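# Set working duct dampers' status sliders to green

## Task

There are four duct dampers, each with a status slider in front of it. In some of them the blade has slipped off its shaft and is stuck, and this cannot be seen. For each damper whose blade works, slide its status cover fully across so it shows green. Leave every faulty damper's slider on red. Each damper must still stand behind its own slider. A slider or damper counts only if it stays in place without the robot holding it. At the end, open the grippers and move them away. Nothing may be knocked or placed off the table.

## Robot and tools

Robot: two Kinova Gen3 seven-joint arms, left_arm and right_arm, each with a Robotiq 2F-85 two-finger gripper and a wrist camera. Base poses in the scene frame: left_arm (+0.052, +0.315, 0) m, quat_wxyz (+0.998, 0, 0, -0.064); right_arm (+0.017, -0.269, 0) m, quat_wxyz (+0.998, 0, 0, +0.069). Cameras: cam_high (overview), cam_left_wrist, cam_right_wrist, each 504x504 pixels.

Frames: all poses use one scene frame. Its origin is on the table surface midway between the arms, +z is up, +x runs away from the robot over the table, and +y points toward left_arm. The arm names do not mean image left or right. In each gripper's own frame the fingers extend along +z and the pads close along y. The reported hand position is the point between the pads when closed; closed fingertips stick out about 19 mm past it, open ones about 6 mm, and closing carries the tips about 13 mm farther out, so keep clearance above surfaces. Reported positions may be slightly wrong, more so at long reach.

The row: every motion uses one row of 18 numbers covering both arms, even when only one moves. Order: left x, y, z (metres), left qw, qx, qy, qz, left gripper position, left gripper speed, then the same nine for the right arm. The seven pose numbers are an absolute target pose in the scene frame for that hand (quaternion w first), not an offset. Gripper position runs -1 to 1: +1 fully open (85 mm), 0 about 41 mm, pads touch near -0.8, and -1 keeps closing until blocked (roughly 190-235 N per pad). Gripper speed runs -1 to 1: about 20 mm/s at -1, 85 at 0, 150 at +1. To hold an arm still, resend its earlier pose exactly plus its same two gripper numbers; a 0 is a real command. To keep an orientation, reuse your own target quaternion rather than a drifted reported one. A target more than 0.6 m from the last reported position along any gripper axis is refused. Each control step the command is clipped to within 70 mm and 16 degrees of the measured pose; position wins over orientation when both cannot be met.

execute_actions: argument "actions" is a list with zero or one entry; optional "pictures" (boolean). An empty list just returns the state. An entry {"rows": [...], "steps": n} holds 1-15 rows of 18 numbers and n up to 15 (default 15) steps of 1/30 s; each row is one step and the last row repeats. An entry with only "steps" (up to 300) waits that many steps counted from the previous result, reply time included. A refused call sends nothing. After an action, each arm only continues to its last clipped pose, so far targets need follow-up calls.

move: "target" is one 18-number row of absolute poses and gripper numbers; "speed" is the path top speed in m/s, 0.002 to 0.5, default 0.25 (rotation limit twice that in rad/s). Both hands follow straight paths that finish together in 0.5-10 s, cut off at 10 s. Gripper numbers are applied at the start. Paths ignore obstacles and the other arm; the hand may lag, stray or exceed the speed when the arm is nearly straight. Faster contact hits harder, and aiming beyond a contact presses harder. The result adds a "move:" line: done, off_target, moving, held or fault, plus limits=paced (pose clipped) or limits=held (steps blocked; motion can then jump faster), and each hand's distance from its target.

wait: "seconds" 0 to 10; sends nothing new. zoom_image: "camera" (one of the three names) and "region" [x0, y0, x1, y1] in pixels from the top-left, at most 504 by 504. read_manual: returns licence texts only. finished_scene: "scene" number; ends and grades the scene, cannot be undone, so call it only after the grippers have let go and moved clear.

Results: a state line "left_arm: … | right_arm: …" with each hand's position and quaternion; a "Hand target" line per arm; "pose unreachable" when a clearance check altered or blocked a command; HELD on steps where a row was not sent. position_measured_pct is about 50 minus 50 times the finger position number (0 = fully open); stopping short below about 90 means something is held or blocking, about 90 or more means pads met. Joint torque readings have offsets and noise and change with contact or load. The simulation keeps running while you reply.

Limits and hazards: joint ranges (rad) shoulder ±2.250, elbow ±2.580, wrist pitch ±2.100, the others ±69.115. Load limits 49.6 N m for the first four joints and 31.2 for the three wrist joints; exceeding one stops that arm for 10 s (TORQUE FAULT). Holding loads heats motors: MOTOR HOT warns at 60 °C, and at 75 °C the arm sinks (OVER-TEMPERATURE FAULT). Fingers may re-close on their own if a held object shifts. Avoid toppling dampers, pushing sliders or dampers off the table, slams, hard presses, and any collision between the two arms.

Each tool is called after ">>>" as a command line: name --argument value for each argument, lists and objects as JSON in quotes; but a table of rows of numbers goes row by row, as --pt "numbers of a row", without its own name.

## Session

>>> execute_actions --actions '[]'

>>> zoom_image --camera "cam_high" --region '[100,150,400,400]'

Scene clock: 0.00 s of 6600.00 s.
left_arm: end_effector_position=(+0.2836, +0.3196, +0.2677) position_measured_pct=0.0 end_effector_quat_wxyz=(-0.078, +0.883, -0.463, -0.007) | right_arm: end_effector_position=(+0.2242, -0.3622, +0.2633) position_measured_pct=0.0 end_effector_quat_wxyz=(+0.588, +0.637, -0.498, -0.025)
Joint positions: left_arm=[ 0.077 -0.173 -0.11   2.149 -0.186  1.125  3.92 ] | right_arm=[ 0.097  0.685 -0.492  1.921  0.525  1.92   2.531]
Joint velocities: left_arm=[ 0.001 -0.    -0.    -0.001 -0.003 -0.     0.   ] | right_arm=[-0.    -0.001  0.    -0.     0.001  0.    -0.001]
Joint torques (N m, as the joint torque sensors report them, + toward a larger angle): no reading
Hand target (left_arm): +0.284, +0.320, +0.268; -0.078, +0.883, -0.463, -0.007
Hand target (right_arm): +0.224, -0.362, +0.263; +0.588, +0.637, -0.498, -0.025

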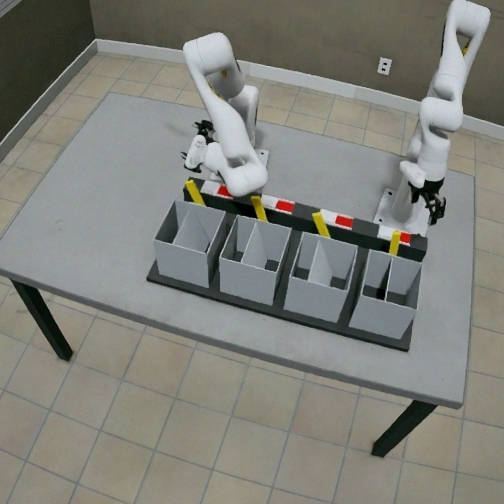

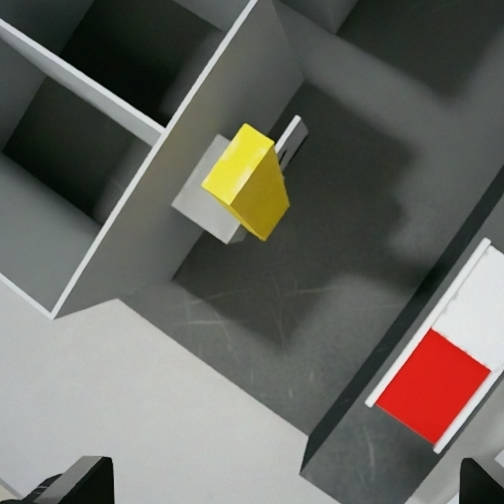

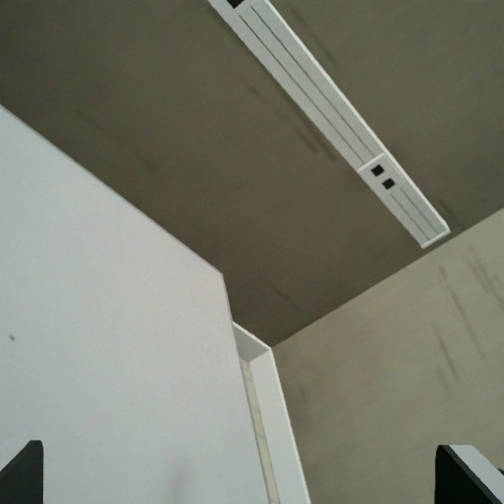

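Region (100, 150, 400, 400) of cam_high's 504x504 image, scaled by 1.680, with more detail than that image has.

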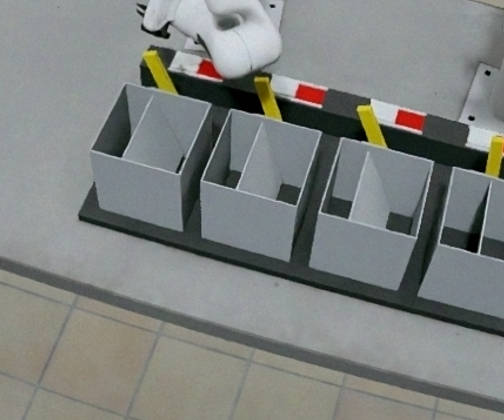

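>>> move --target '[0.28,0.2,0.4,0,1,0,0,-1,0,0.28,-0.2,0.4,0,1,0,0,-1,0]' --speed 0.4

>>> move --target '[0.24,0.2,0.3,0,1,0,0,-1,0,0.24,-0.2,0.3,0,1,0,0,-1,0]'

Scene clock: 7.00 s of 6600.00 s.
left_arm: end_effector_position=(+0.2799, +0.2000, +0.3999) position_measured_pct=91.7 end_effector_quat_wxyz=(+0.000, +1.000, +0.000, +0.000) | right_arm: end_effector_position=(+0.2804, -0.2000, +0.4008) position_measured_pct=91.7 end_effector_quat_wxyz=(-0.001, +1.000, +0.001, -0.000)
Joint positions: left_arm=[ 0.055 -0.153  0.151  1.688  0.023  1.605  5.046] | right_arm=[ 0.523 -0.103 -0.63   1.629 -0.063  1.596  4.469]
Joint velocities: left_arm=[ 0.001  0.001  0.001 -0.003 -0.     0.001  0.003] | right_arm=[ 0.002 -0.003  0.005  0.001 -0.006 -0.     0.01 ]
Joint torques (N m, as the joint torque sensors report them, + toward a larger angle): left_arm=[-0.5  -5.78 -0.35 -9.5  -0.17 -0.23 -0.22] | right_arm=[-0.47 -5.14  0.32 -8.96 -0.56 -0.56  0.13]
Hand target (left_arm): +0.280, +0.200, +0.400; -0.000, +1.000, +0.001, +0.000
Hand target (right_arm): +0.280, -0.200, +0.401; -0.001, +1.000, +0.001, -0.000
Off the commanded pose (left_arm): 0.000 m, 0 deg.
Off the commanded pose (right_arm): 0.001 m, 0 deg.
After step 90, 1.23 s passed at rest.
move: done

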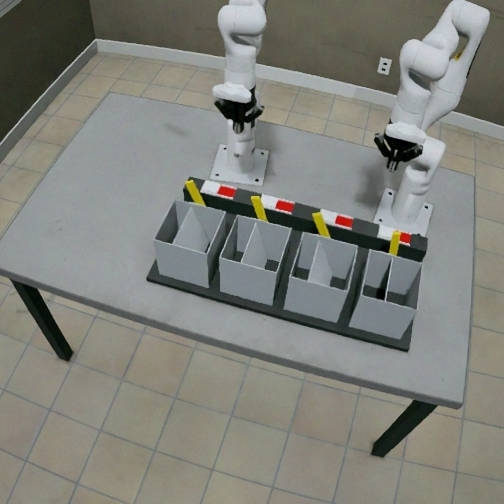

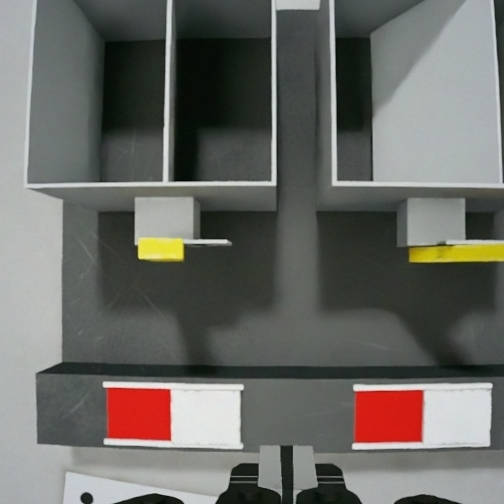

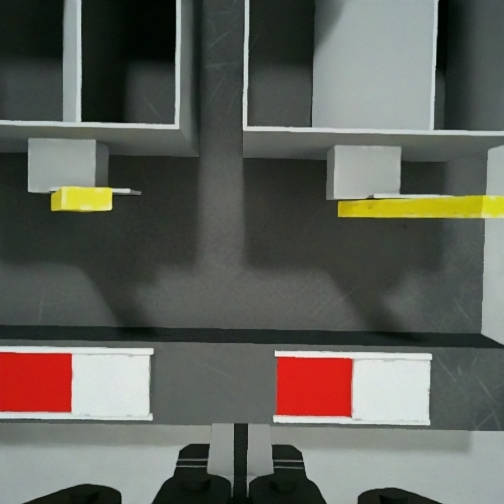

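Scene clock: 8.03 s of 6600.00 s.
left_arm: end_effector_position=(+0.2399, +0.2002, +0.3001) position_measured_pct=91.7 end_effector_quat_wxyz=(-0.000, +1.000, -0.000, -0.000) | right_arm: end_effector_position=(+0.2403, -0.1999, +0.3000) position_measured_pct=91.7 end_effector_quat_wxyz=(-0.000, +1.000, -0.000, -0.000)
Joint positions: left_arm=[ 0.077 -0.214  0.18   2.053  0.039  1.3    5.081] | right_arm=[ 0.515 -0.18  -0.635  2.004 -0.111  1.285  4.493]
Joint velocities: left_arm=[-0.001 -0.002  0.001  0.003  0.002 -0.004  0.   ] | right_arm=[-0.001 -0.002 -0.001  0.004 -0.    -0.006 -0.001]
Joint torques (N m, as the joint torque sensors report them, + toward a larger angle): left_arm=[-0.34 -4.12 -0.47 -8.73  0.18  0.15 -0.11] | right_arm=[-0.38 -4.29  0.54 -8.51 -0.24  0.05  0.17]
Hand target (left_arm): +0.240, +0.200, +0.300; +0.000, +1.000, -0.000, +0.000
Hand target (right_arm): +0.240, -0.200, +0.300; -0.000, +1.000, -0.000, +0.000
Off the commanded pose (left_arm): 0.000 m, 0 deg.
Off the commanded pose (right_arm): 0.000 m, 0 deg.
move: done

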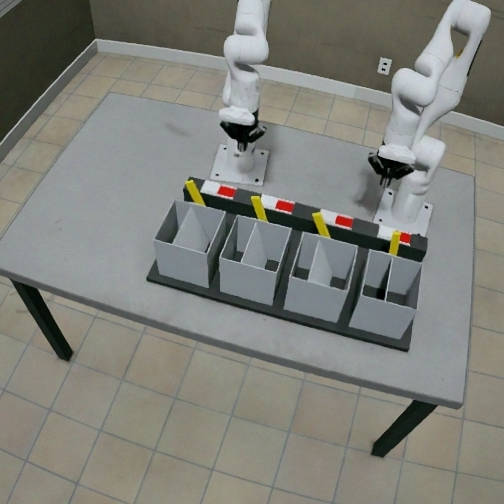

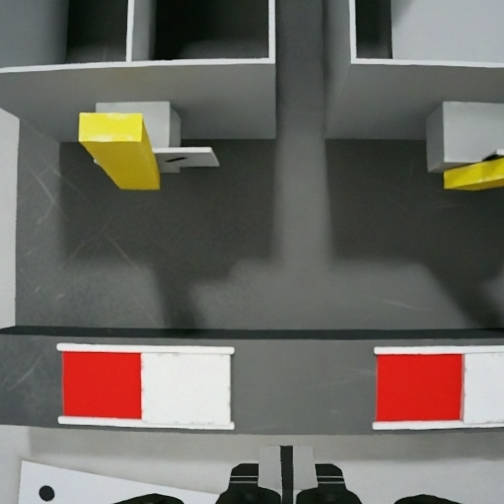

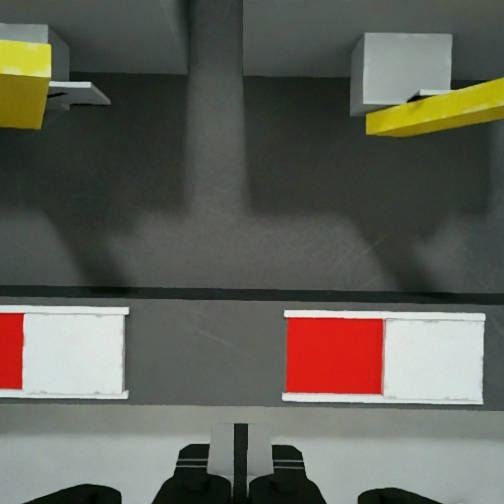

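>>> move --target '[0.336,0.33,0.27,0,1,0,0,-1,0,0.336,-0.07,0.27,0,1,0,0,-1,0]'

>>> move --target '[0.336,0.33,0.185,0,1,0,0,-1,0,0.336,-0.07,0.185,0,1,0,0,-1,0]' --speed 0.15

>>> move --target '[0.336,0.25,0.185,0,1,0,0,-1,0,0.336,-0.15,0.185,0,1,0,0,-1,0]' --speed 0.06

Scene clock: 15.20 s of 6600.00 s.
left_arm: end_effector_position=(+0.3361, +0.3296, +0.2701) position_measured_pct=91.7 end_effector_quat_wxyz=(-0.000, +1.000, -0.000, -0.000) | right_arm: end_effector_position=(+0.3359, -0.0704, +0.2701) position_measured_pct=91.7 end_effector_quat_wxyz=(+0.000, +1.000, -0.001, -0.000)
Joint positions: left_arm=[-0.124 -0.009 -0.141  1.986 -0.002  1.165  4.576] | right_arm=[ 0.198  0.289 -0.873  1.728  0.233  1.234  3.84 ]
Joint velocities: left_arm=[-0.     0.002 -0.002 -0.002  0.001 -0.    -0.002] | right_arm=[-0.008  0.008 -0.001 -0.003  0.003  0.003 -0.002]
Joint torques (N m, as the joint torque sensors report them, + toward a larger angle): left_arm=[-0.47 -8.2  -0.42 -8.24  0.07  0.24 -0.34] | right_arm=[ -0.43 -11.71  -1.57  -8.57  -0.58  -0.53   0.22]
Hand target (left_arm): +0.336, +0.330, +0.270; -0.000, +1.000, -0.000, -0.000
Hand target (right_arm): +0.336, -0.070, +0.270; +0.000, +1.000, -0.000, -0.001
Off the commanded pose (left_arm): 0.000 m, 0 deg.
Off the commanded pose (right_arm): 0.000 m, 0 deg.
After step 90, 2.83 s passed at rest.
move: done

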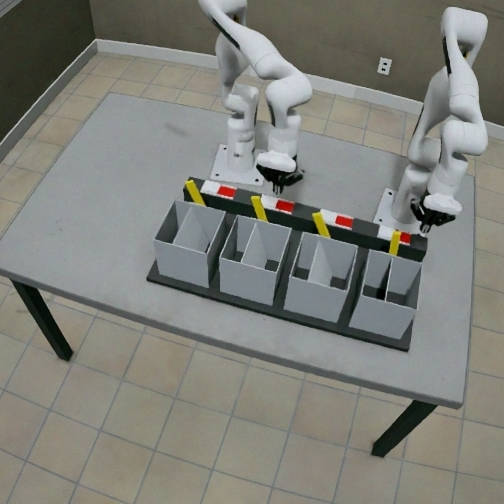

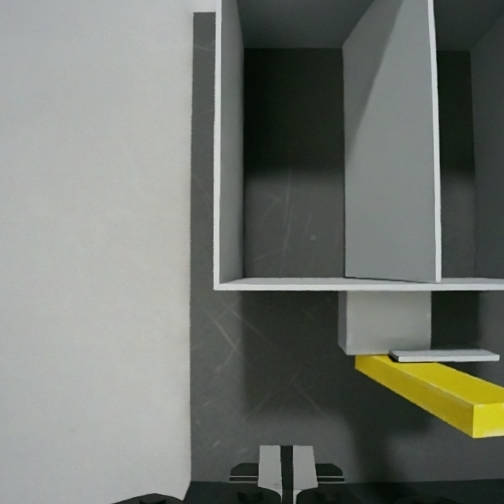

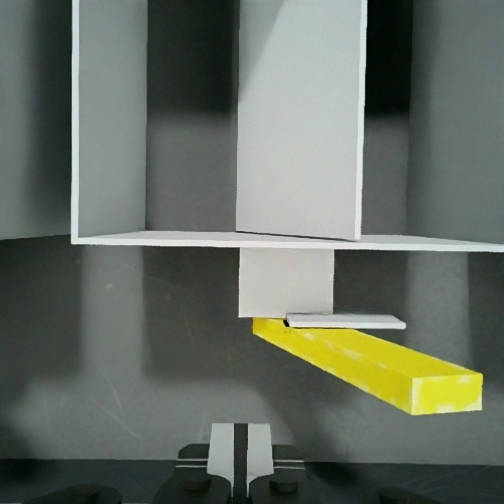

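Scene clock: 16.27 s of 6600.00 s.
left_arm: end_effector_position=(+0.3359, +0.3299, +0.1853) position_measured_pct=91.7 end_effector_quat_wxyz=(+0.000, +1.000, -0.000, +0.000) | right_arm: end_effector_position=(+0.3362, -0.0701, +0.1850) position_measured_pct=91.7 end_effector_quat_wxyz=(+0.000, +1.000, -0.000, +0.000)
Joint positions: left_arm=[-0.132  0.113 -0.149  2.174  0.023  0.855  4.545] | right_arm=[ 0.135  0.403 -0.827  1.897  0.352  0.993  3.725]
Joint velocities: left_arm=[-0.     0.004 -0.     0.002  0.001 -0.004 -0.   ] | right_arm=[-0.003  0.005  0.     0.002  0.002 -0.002  0.   ]
Joint torques (N m, as the joint torque sensors report them, + toward a larger angle): left_arm=[-0.33 -9.25 -0.28 -6.99  0.15  0.16 -0.23] | right_arm=[ -0.53 -12.43  -2.22  -7.41  -0.45  -0.3    0.21]
Hand target (left_arm): +0.336, +0.330, +0.185; +0.000, +1.000, -0.000, -0.000
Hand target (right_arm): +0.336, -0.070, +0.185; +0.000, +1.000, -0.000, +0.000
Off the commanded pose (left_arm): 0.000 m, 0 deg.
Off the commanded pose (right_arm): 0.000 m, 0 deg.
move: done

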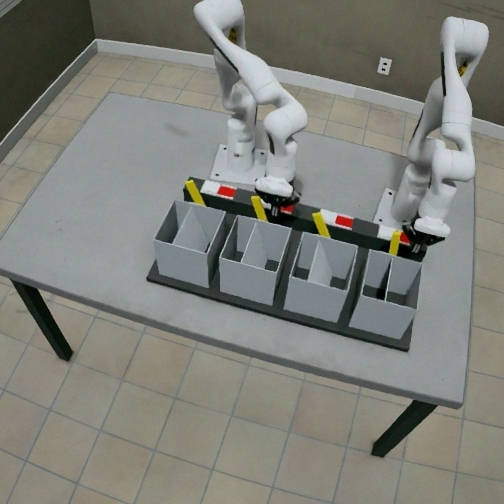

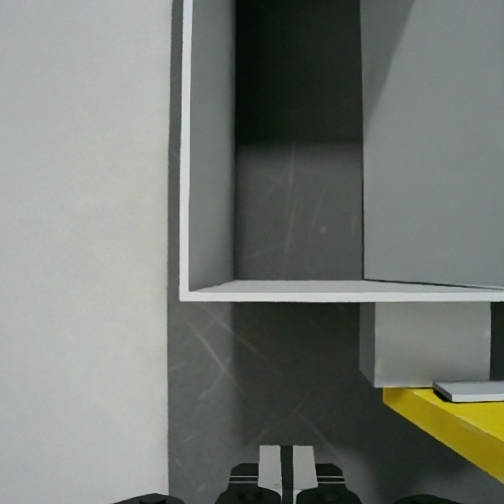

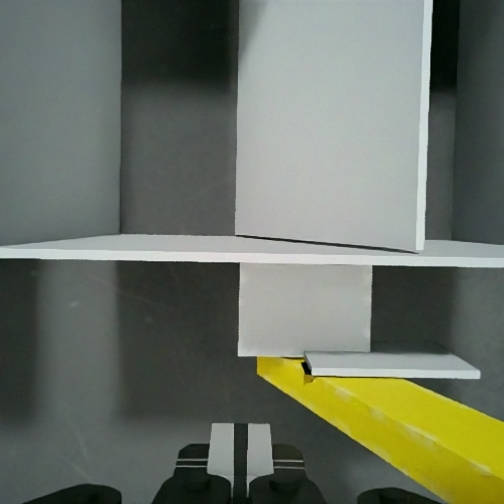

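Scene clock: 17.93 s of 6600.00 s.
left_arm: end_effector_position=(+0.3361, +0.2513, +0.1851) position_measured_pct=91.7 end_effector_quat_wxyz=(-0.000, +1.000, +0.001, +0.000) | right_arm: end_effector_position=(+0.3364, -0.1477, +0.1854) position_measured_pct=91.7 end_effector_quat_wxyz=(-0.002, +1.000, +0.001, +0.001)
Joint positions: left_arm=[ 0.046  0.125 -0.042  2.16   0.006  0.856  4.843] | right_arm=[ 0.375  0.32  -0.839  2.001  0.292  0.94   3.964]
Joint velocities: left_arm=[ 0.006  0.002  0.005 -0.001 -0.003  0.     0.008] | right_arm=[ 0.007 -0.003  0.002  0.002 -0.006 -0.003  0.01 ]
Joint torques (N m, as the joint torque sensors report them, + toward a larger angle): left_arm=[-0.17 -9.56  1.37 -6.67  0.71  0.11 -0.14] | right_arm=[  1.1  -10.43  -0.39  -6.39   0.13   0.2    0.3 ]
Hand target (left_arm): +0.336, +0.250, +0.185; +0.000, +1.000, -0.000, +0.000
Hand target (right_arm): +0.336, -0.150, +0.185; -0.000, +1.000, +0.000, +0.000
Off the commanded pose (left_arm): 0.001 m, 0 deg.
Off the commanded pose (right_arm): 0.002 m, 0 deg.
move: done

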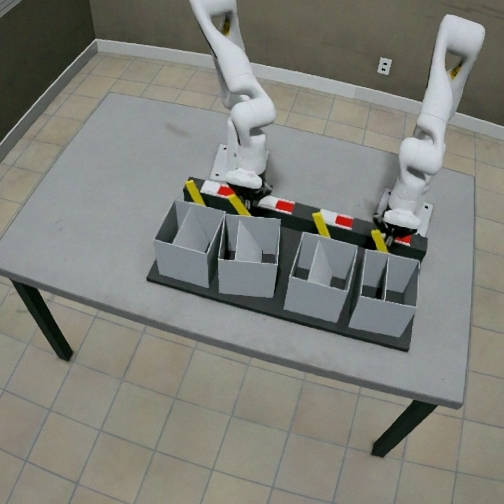

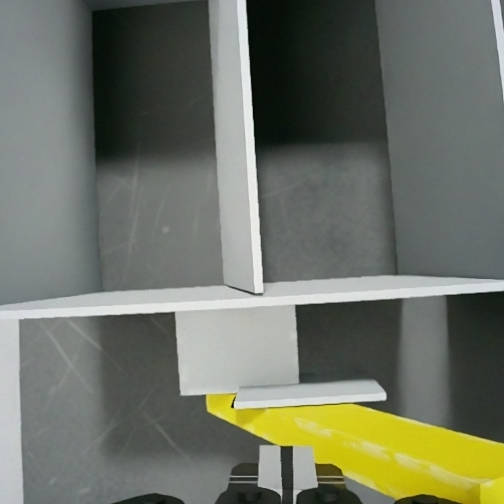

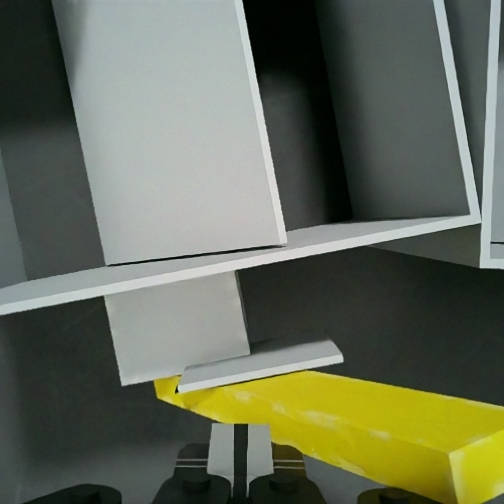

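>>> move --target '[0.336,0.25,0.25,0,1,0,0,-1,0,0.336,-0.15,0.25,0,1,0,0,-1,0]'

>>> move --target '[0.336,0.05,0.25,0,1,0,0,-1,0,0.336,-0.335,0.25,0,1,0,0,-1,0]'

>>> move --target '[0.336,0.02,0.185,0,1,0,0,-1,0,0.336,-0.36,0.175,0,1,0,0,-1,0]' --speed 0.05

>>> zoom_image --camera "cam_high" --region '[140,150,440,360]'

Scene clock: 22.17 s of 6600.00 s.
left_arm: end_effector_position=(+0.3361, +0.2501, +0.2498) position_measured_pct=91.7 end_effector_quat_wxyz=(-0.000, +1.000, +0.000, -0.000) | right_arm: end_effector_position=(+0.3358, -0.1498, +0.2499) position_measured_pct=91.7 end_effector_quat_wxyz=(-0.000, +1.000, +0.000, -0.000)
Joint positions: left_arm=[ 0.048  0.027 -0.037  2.021  0.001  1.094  4.851] | right_arm=[ 0.443  0.215 -0.871  1.872  0.181  1.135  4.081]
Joint velocities: left_arm=[ 0.002 -0.003  0.001 -0.002 -0.     0.004  0.001] | right_arm=[ 0.003 -0.003  0.001 -0.003 -0.002  0.004  0.003]
Joint torques (N m, as the joint torque sensors report them, + toward a larger angle): left_arm=[-0.4  -9.24 -0.42 -8.2   0.34  0.3  -0.07] | right_arm=[-0.29 -9.46 -1.39 -8.19 -0.21 -0.36  0.39]
Hand target (left_arm): +0.336, +0.250, +0.250; -0.000, +1.000, +0.000, +0.000
Hand target (right_arm): +0.336, -0.150, +0.250; -0.000, +1.000, +0.000, +0.000
Off the commanded pose (left_arm): 0.000 m, 0 deg.
Off the commanded pose (right_arm): 0.000 m, 0 deg.
After step 90, 0.33 s passed at rest.
move: done

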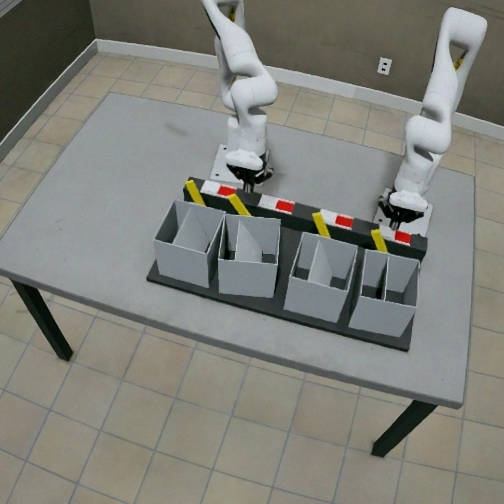

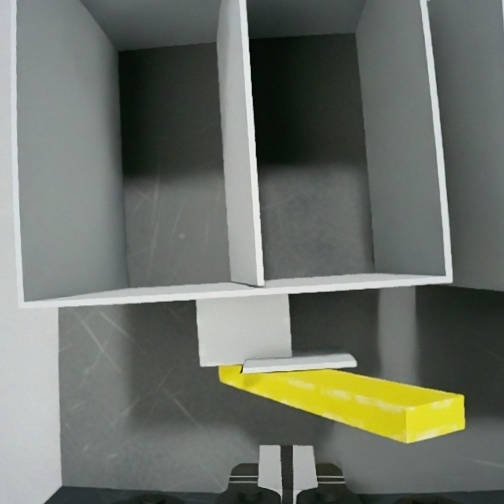

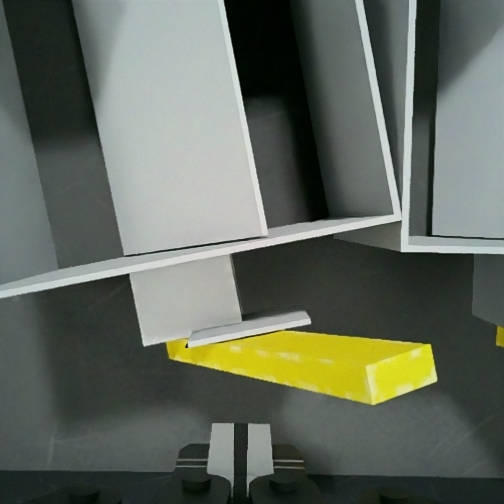

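Scene clock: 23.53 s of 6600.00 s.
left_arm: end_effector_position=(+0.3357, +0.0501, +0.2503) position_measured_pct=91.7 end_effector_quat_wxyz=(+0.001, +1.000, +0.000, +0.000) | right_arm: end_effector_position=(+0.3362, -0.3352, +0.2500) position_measured_pct=91.7 end_effector_quat_wxyz=(+0.000, +1.000, +0.000, +0.001)
Joint positions: left_arm=[ 0.396  0.245  0.206  1.766 -0.054  1.135  5.459] | right_arm=[ 0.882  0.147 -0.695  1.916  0.105  1.113  4.72 ]
Joint velocities: left_arm=[ 0.005  0.008  0.003 -0.004 -0.002  0.002  0.005] | right_arm=[ 0.006  0.002  0.004 -0.001 -0.001 -0.001  0.007]
Joint torques (N m, as the joint torque sensors report them, + toward a larger angle): left_arm=[ -0.49 -13.44   0.05  -8.92  -0.3    0.38   0.4 ] | right_arm=[-0.39 -9.07 -0.13 -8.23 -0.54 -0.49  0.75]
Hand target (left_arm): +0.336, +0.050, +0.250; +0.000, +1.000, -0.000, +0.000
Hand target (right_arm): +0.336, -0.335, +0.250; +0.000, +1.000, +0.000, +0.001
Off the commanded pose (left_arm): 0.000 m, 0 deg.
Off the commanded pose (right_arm): 0.000 m, 0 deg.
move: done

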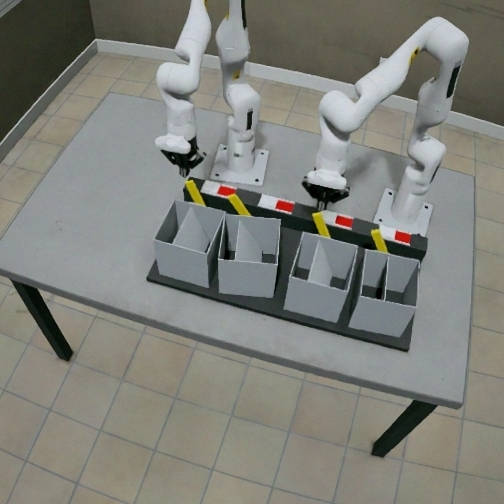

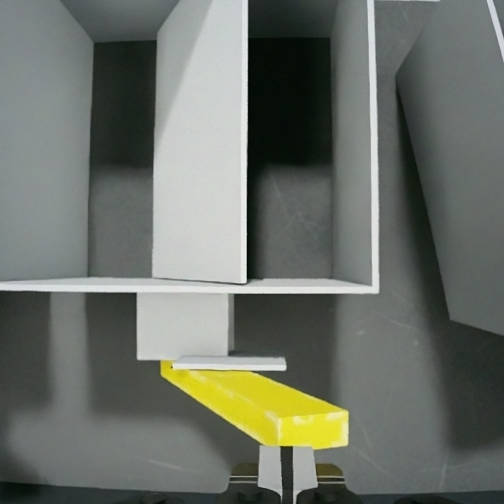

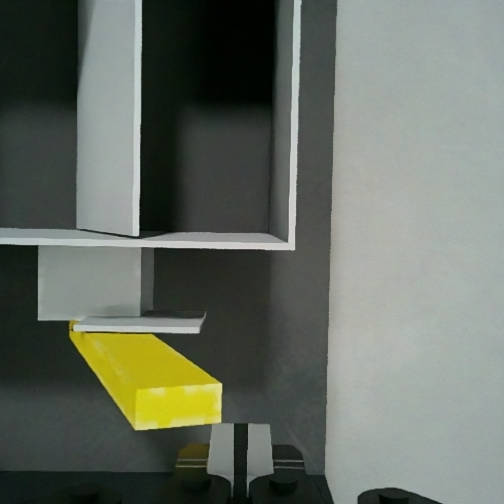

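Scene clock: 25.50 s of 6600.00 s.
left_arm: end_effector_position=(+0.3344, +0.0145, +0.1881) position_measured_pct=91.7 end_effector_quat_wxyz=(+0.005, +1.000, -0.003, +0.002) | right_arm: end_effector_position=(+0.3357, -0.3729, +0.1823) position_measured_pct=91.7 end_effector_quat_wxyz=(+0.013, +1.000, -0.009, +0.005)
Joint positions: left_arm=[ 0.468  0.368  0.211  1.818 -0.087  0.954  5.548] | right_arm=[ 0.891  0.262 -0.645  2.041  0.233  0.89   4.673]
Joint velocities: left_arm=[ 0.004  0.004 -0.001  0.     0.001 -0.002  0.001] | right_arm=[ 0.013  0.004 -0.013  0.001  0.008 -0.002 -0.009]
Joint torques (N m, as the joint torque sensors report them, + toward a larger angle): left_arm=[ -3.88 -12.05  -3.26  -4.71  -1.85   0.82   0.24] | right_arm=[-11.05   3.47  -8.52  -1.08  -6.08  -4.99   0.06]
Hand target (left_arm): +0.336, +0.020, +0.185; +0.000, +1.000, -0.000, -0.000
Hand target (right_arm): +0.336, -0.360, +0.175; +0.000, +1.000, -0.000, -0.000
Off the commanded pose (left_arm): 0.006 m, 1 deg.
Off the commanded pose (right_arm): 0.015 m, 2 deg.
move: off_target (left_arm, right_arm)

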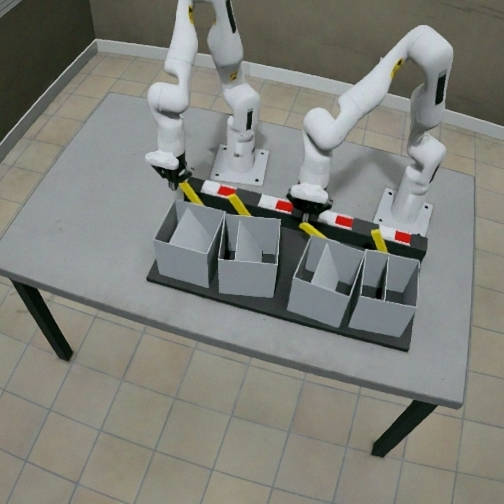

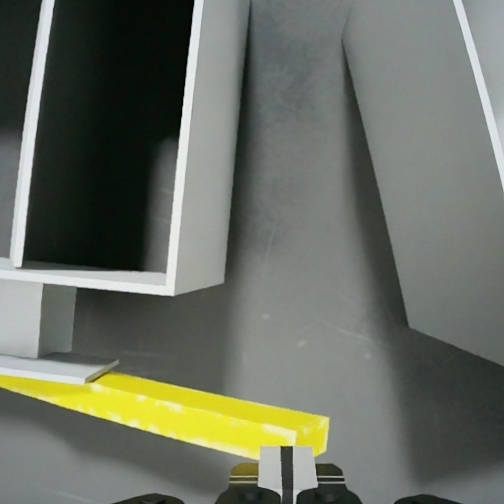

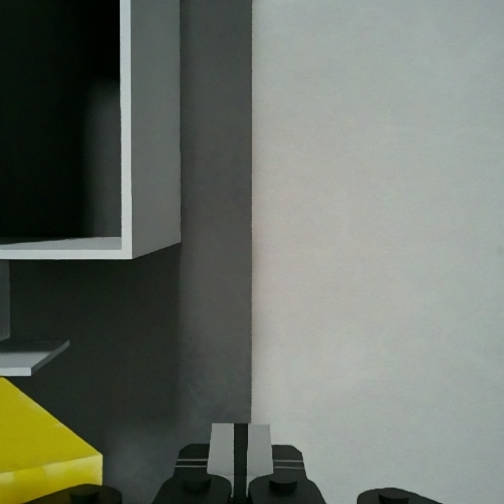

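Region (140, 150, 440, 360) of cam_high's 504x504 image, scaled by 1.680, with more detail than that image has; it fills the top 353 rows of this view, and the rest is white.

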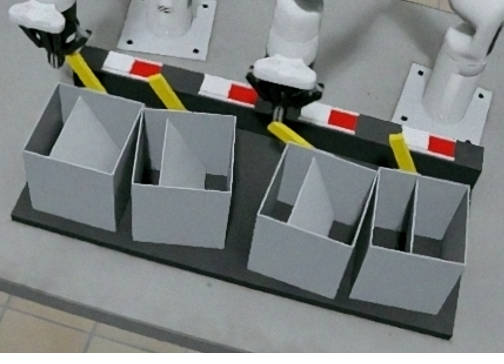

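>>> move --target '[0.30,0.02,0.27,0,1,0,0,-1,0,0.336,-0.36,0.25,0,1,0,0,-1,0]'

>>> move --target '[0.25,0.2,0.3,0,1,0,0,-1,0,0.345,-0.232,0.24,0,1,0,0,-1,0]'

>>> move --target '[0.25,0.2,0.3,0,1,0,0,-1,0,0.345,-0.232,0.198,0,1,0,0,-1,0]' --speed 0.08

>>> move --target '[0.25,0.2,0.3,0,1,0,0,-1,0,0.338,-0.13,0.215,0,1,0,0,-1,0]' --speed 0.06

>>> move --target '[0.25,0.2,0.3,0,1,0,0,-1,0,0.22,-0.345,0.16,0,1,0,0,-1,0]'

Scene clock: 32.10 s of 6600.00 s.
left_arm: end_effector_position=(+0.3002, +0.0201, +0.2697) position_measured_pct=91.7 end_effector_quat_wxyz=(-0.000, +1.000, +0.000, +0.000) | right_arm: end_effector_position=(+0.3360, -0.3598, +0.2500) position_measured_pct=91.7 end_effector_quat_wxyz=(-0.000, +1.000, +0.000, +0.000)
Joint positions: left_arm=[ 0.49   0.222  0.235  1.73  -0.055  1.197  5.581] | right_arm=[ 0.935  0.161 -0.679  1.901  0.112  1.118  4.788]
Joint velocities: left_arm=[-0.    -0.004 -0.001 -0.003 -0.     0.003  0.   ] | right_arm=[ 0.001 -0.002  0.001 -0.003 -0.002  0.003  0.002]
Joint torques (N m, as the joint torque sensors report them, + toward a larger angle): left_arm=[ -0.53 -13.43   0.5   -8.16   0.05   0.09   0.02] | right_arm=[-0.12 -9.8  -0.42 -8.16 -0.39 -0.48  0.25]
Hand target (left_arm): +0.300, +0.020, +0.270; -0.000, +1.000, +0.000, +0.000
Hand target (right_arm): +0.336, -0.360, +0.250; -0.000, +1.000, +0.000, +0.000
Off the commanded pose (left_arm): 0.000 m, 0 deg.
Off the commanded pose (right_arm): 0.000 m, 0 deg.
After step 90, 2.67 s passed at rest.
move: done

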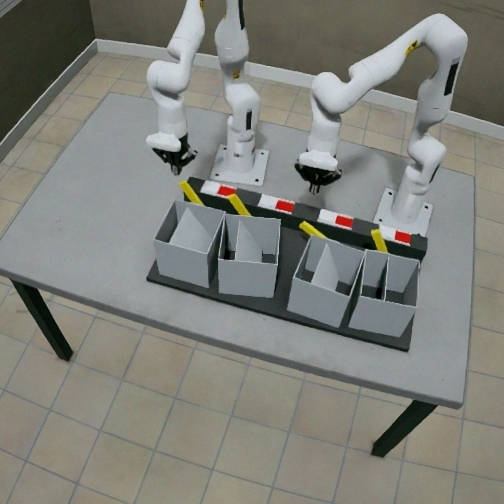

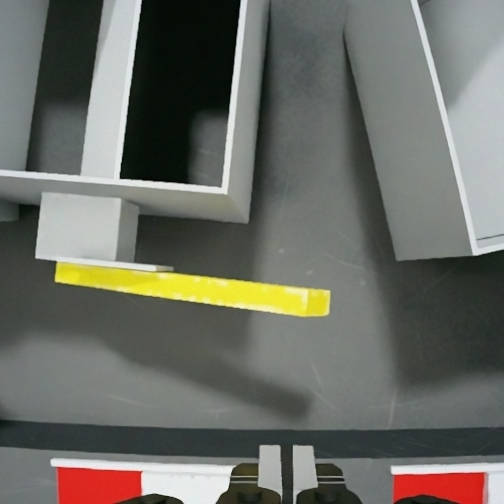

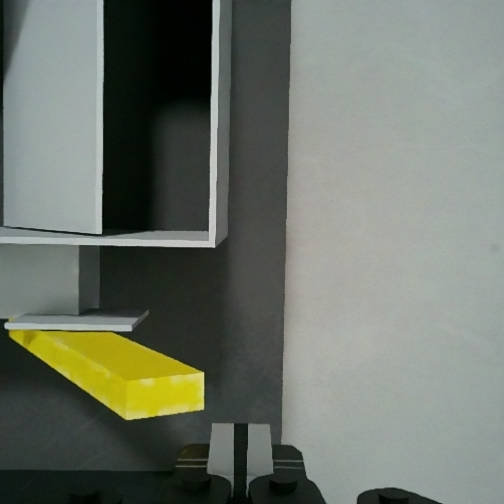

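Scene clock: 33.43 s of 6600.00 s.
left_arm: end_effector_position=(+0.2505, +0.2002, +0.2998) position_measured_pct=91.7 end_effector_quat_wxyz=(-0.001, +1.000, -0.000, -0.000) | right_arm: end_effector_position=(+0.3450, -0.2319, +0.2400) position_measured_pct=91.7 end_effector_quat_wxyz=(-0.000, +1.000, -0.000, -0.000)
Joint positions: left_arm=[ 0.27  -0.177  0.016  2.031  0.002  1.288  5.126] | right_arm=[ 0.645  0.189 -0.805  1.923  0.153  1.092  4.351]
Joint velocities: left_arm=[-0.002 -0.007 -0.005 -0.001 -0.     0.002 -0.004] | right_arm=[-0.004  0.004 -0.003 -0.001  0.002  0.001 -0.002]
Joint torques (N m, as the joint torque sensors report them, + toward a larger angle): left_arm=[-0.28 -4.94 -0.59 -8.78 -0.03  0.02  0.1 ] | right_arm=[-0.46 -9.41 -1.13 -8.5  -0.52 -0.25  0.43]
Hand target (left_arm): +0.251, +0.200, +0.300; -0.001, +1.000, +0.000, -0.000
Hand target (right_arm): +0.345, -0.232, +0.240; -0.000, +1.000, -0.000, -0.000
Off the commanded pose (left_arm): 0.001 m, 0 deg.
Off the commanded pose (right_arm): 0.000 m, 0 deg.
move: done

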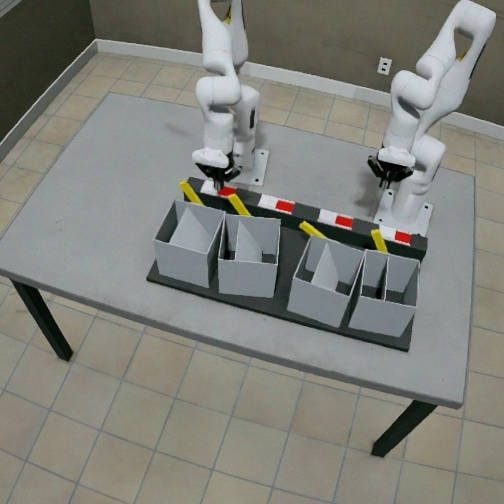

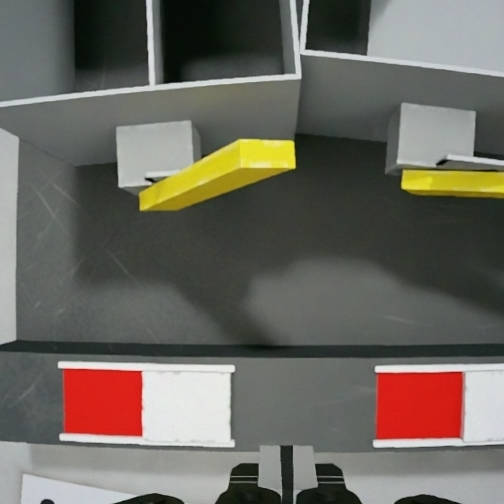

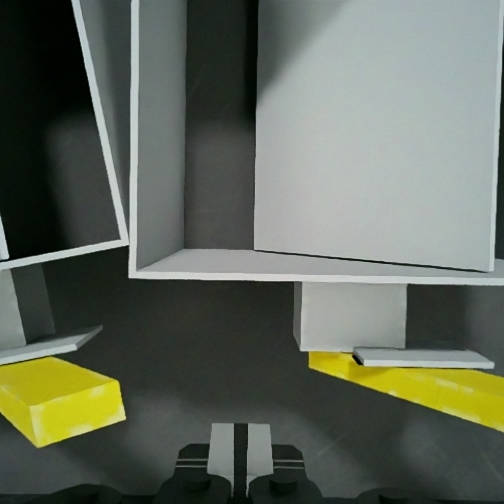

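Scene clock: 34.37 s of 6600.00 s.
left_arm: end_effector_position=(+0.2500, +0.2000, +0.3000) position_measured_pct=91.7 end_effector_quat_wxyz=(-0.000, +1.000, +0.000, -0.000) | right_arm: end_effector_position=(+0.3451, -0.2322, +0.1981) position_measured_pct=91.7 end_effector_quat_wxyz=(+0.000, +1.000, -0.000, +0.000)
Joint positions: left_arm=[ 0.271 -0.179  0.016  2.032  0.003  1.289  5.126] | right_arm=[ 0.606  0.258 -0.789  2.009  0.223  0.961  4.277]
Joint velocities: left_arm=[-0.002 -0.    -0.001  0.001 -0.    -0.    -0.   ] | right_arm=[-0.003  0.004  0.     0.002  0.003 -0.003 -0.005]
Joint torques (N m, as the joint torque sensors report them, + toward a larger angle): left_arm=[-0.46 -5.26 -0.46 -8.81 -0.07  0.04 -0.3 ] | right_arm=[ 0.39 -9.87 -1.25 -7.66 -0.68 -0.53  0.36]
Hand target (left_arm): +0.250, +0.200, +0.300; -0.000, +1.000, +0.000, +0.000
Hand target (right_arm): +0.345, -0.232, +0.198; +0.000, +1.000, -0.000, -0.000
Off the commanded pose (left_arm): 0.000 m, 0 deg.
Off the commanded pose (right_arm): 0.000 m, 0 deg.
move: done

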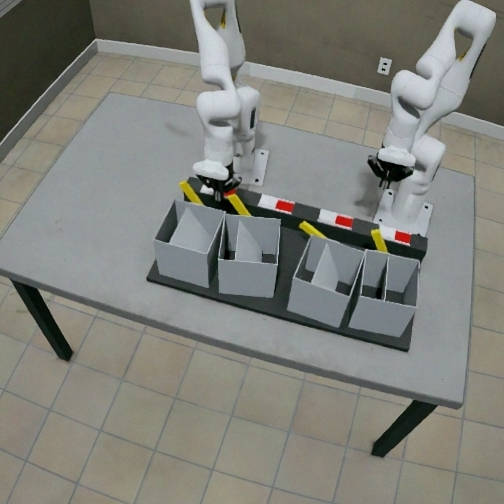

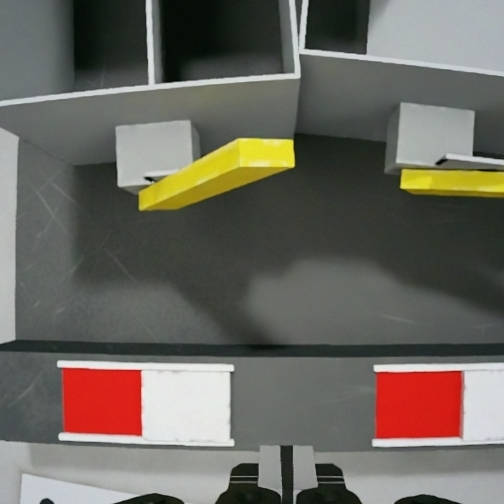

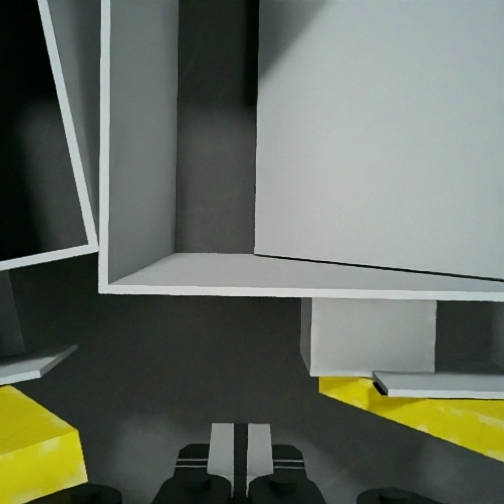

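Scene clock: 36.43 s of 6600.00 s.
left_arm: end_effector_position=(+0.2500, +0.2000, +0.3000) position_measured_pct=91.7 end_effector_quat_wxyz=(+0.000, +1.000, -0.000, +0.000) | right_arm: end_effector_position=(+0.3370, -0.1314, +0.2144) position_measured_pct=91.7 end_effector_quat_wxyz=(+0.001, +1.000, -0.001, -0.002)
Joint positions: left_arm=[ 0.271 -0.179  0.016  2.032  0.003  1.289  5.126] | right_arm=[ 0.338  0.29  -0.841  1.921  0.249  1.042  3.962]
Joint velocities: left_arm=[ 0.    -0.     0.001  0.    -0.     0.     0.   ] | right_arm=[-0.008  0.003 -0.003 -0.004  0.005  0.002 -0.009]
Joint torques (N m, as the joint torque sensors report them, + toward a larger angle): left_arm=[-0.42 -5.3  -0.11 -8.69  0.14  0.32 -0.17] | right_arm=[ -0.6  -11.45  -2.14  -9.41  -0.51  -0.95   0.3 ]
Hand target (left_arm): +0.250, +0.200, +0.300; -0.000, +1.000, +0.000, +0.000
Hand target (right_arm): +0.338, -0.130, +0.215; -0.000, +1.000, +0.000, -0.000
Off the commanded pose (left_arm): 0.000 m, 0 deg.
Off the commanded pose (right_arm): 0.002 m, 0 deg.
move: done

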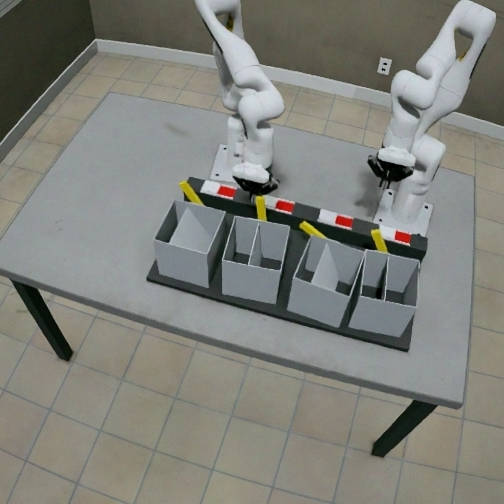

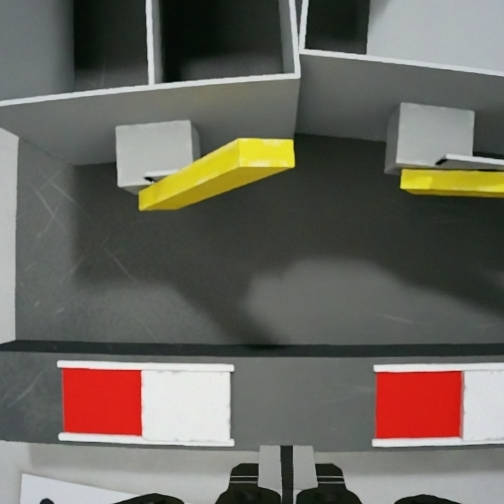

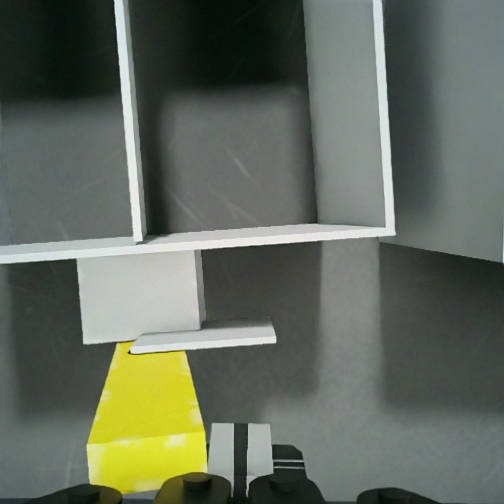

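Scene clock: 38.03 s of 6600.00 s.
left_arm: end_effector_position=(+0.2500, +0.2000, +0.3000) position_measured_pct=91.7 end_effector_quat_wxyz=(+0.000, +1.000, -0.000, +0.000) | right_arm: end_effector_position=(+0.2205, -0.3453, +0.1600) position_measured_pct=91.7 end_effector_quat_wxyz=(+0.001, +1.000, +0.000, +0.001)
Joint positions: left_arm=[ 0.271 -0.179  0.016  2.032  0.003  1.289  5.126] | right_arm=[ 0.967  0.033 -0.595  2.383  0.03   0.73   4.925]
Joint velocities: left_arm=[-0.002  0.     0.    -0.001 -0.     0.    -0.   ] | right_arm=[ 0.009  0.     0.009  0.001 -0.007 -0.002  0.016]
Joint torques (N m, as the joint torque sensors report them, + toward a larger angle): left_arm=[-0.31 -5.54 -0.52 -8.8   0.26  0.06 -0.15] | right_arm=[-0.82 -6.09 -0.8  -6.27 -0.5  -0.38  0.26]
Hand target (left_arm): +0.250, +0.200, +0.300; -0.000, +1.000, +0.000, -0.000
Hand target (right_arm): +0.220, -0.346, +0.160; +0.001, +1.000, -0.000, +0.001
Off the commanded pose (left_arm): 0.000 m, 0 deg.
Off the commanded pose (right_arm): 0.001 m, 0 deg.
move: done

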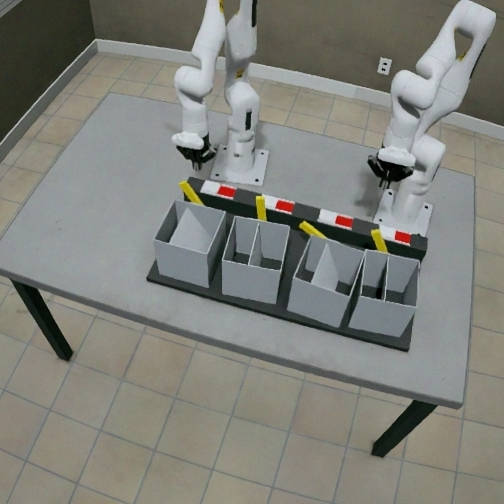

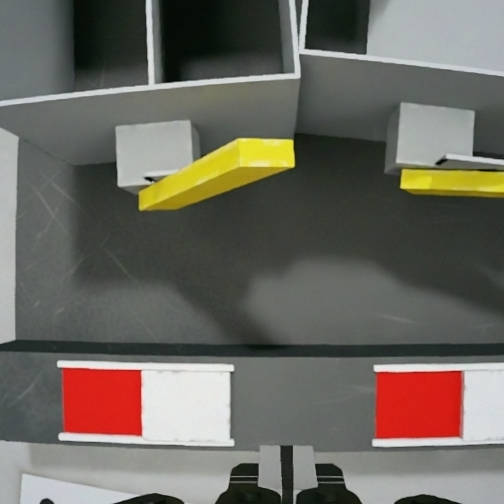

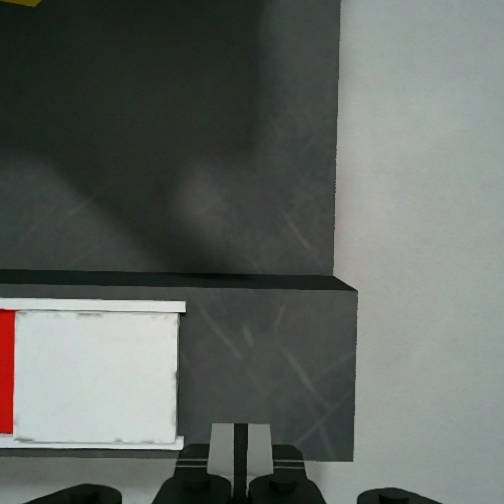

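1 and 2 work.

>>> move --target '[0.25,0.2,0.3,0,1,0,0,-1,0,0.22,-0.345,0.082,0,1,0,0,-1,0]' --speed 0.05

Scene clock: 42.67 s of 6600.00 s.
left_arm: end_effector_position=(+0.2500, +0.2000, +0.3000) position_measured_pct=91.7 end_effector_quat_wxyz=(+0.000, +1.000, +0.000, +0.000) | right_arm: end_effector_position=(+0.2307, -0.3514, +0.0984) position_measured_pct=91.7 end_effector_quat_wxyz=(+0.019, +1.000, +0.000, +0.020)
Joint positions: left_arm=[ 0.271 -0.179  0.016  2.032  0.003  1.289  5.126] | right_arm=[ 0.792  0.23  -0.505  2.509  0.362  0.409  4.545]
Joint velocities: left_arm=[-0.     0.    -0.    -0.001  0.003 -0.    -0.   ] | right_arm=[-0.012 -0.001  0.006  0.003  0.012 -0.005 -0.015]
Joint torques (N m, as the joint torque sensors report them, + toward a larger angle): left_arm=[-0.54 -5.14 -0.4  -8.9   0.    0.19 -0.07] | right_arm=[ 1.27 36.72  5.61  6.74  2.07 -9.57  0.3 ]
Hand target (left_arm): +0.250, +0.200, +0.300; -0.000, +1.000, +0.000, -0.000
Hand target (right_arm): +0.219, -0.345, +0.084; +0.000, +1.000, -0.000, -0.000
Off the commanded pose (left_arm): 0.000 m, 0 deg.
Off the commanded pose (right_arm): 0.021 m, 3 deg.
move: off_target (right_arm)

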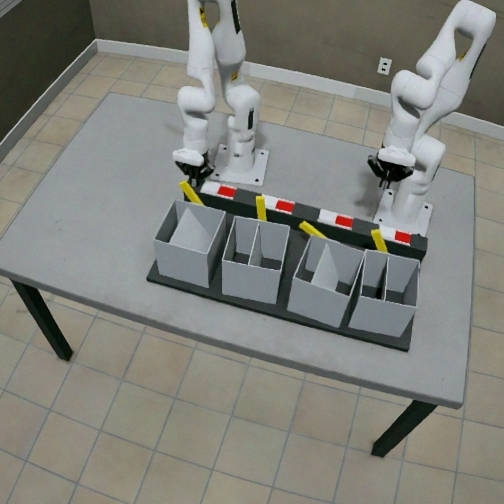

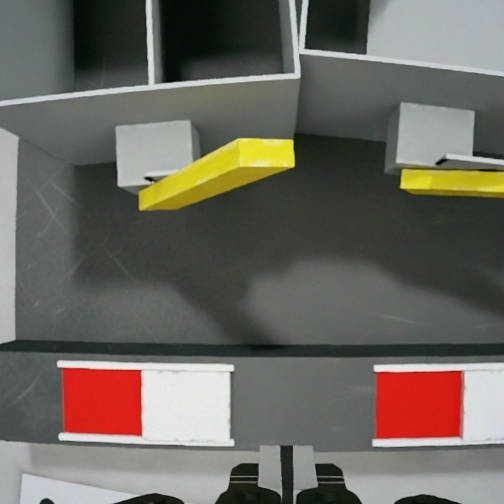

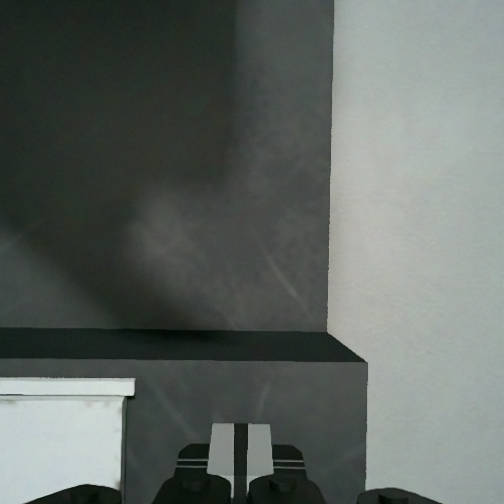

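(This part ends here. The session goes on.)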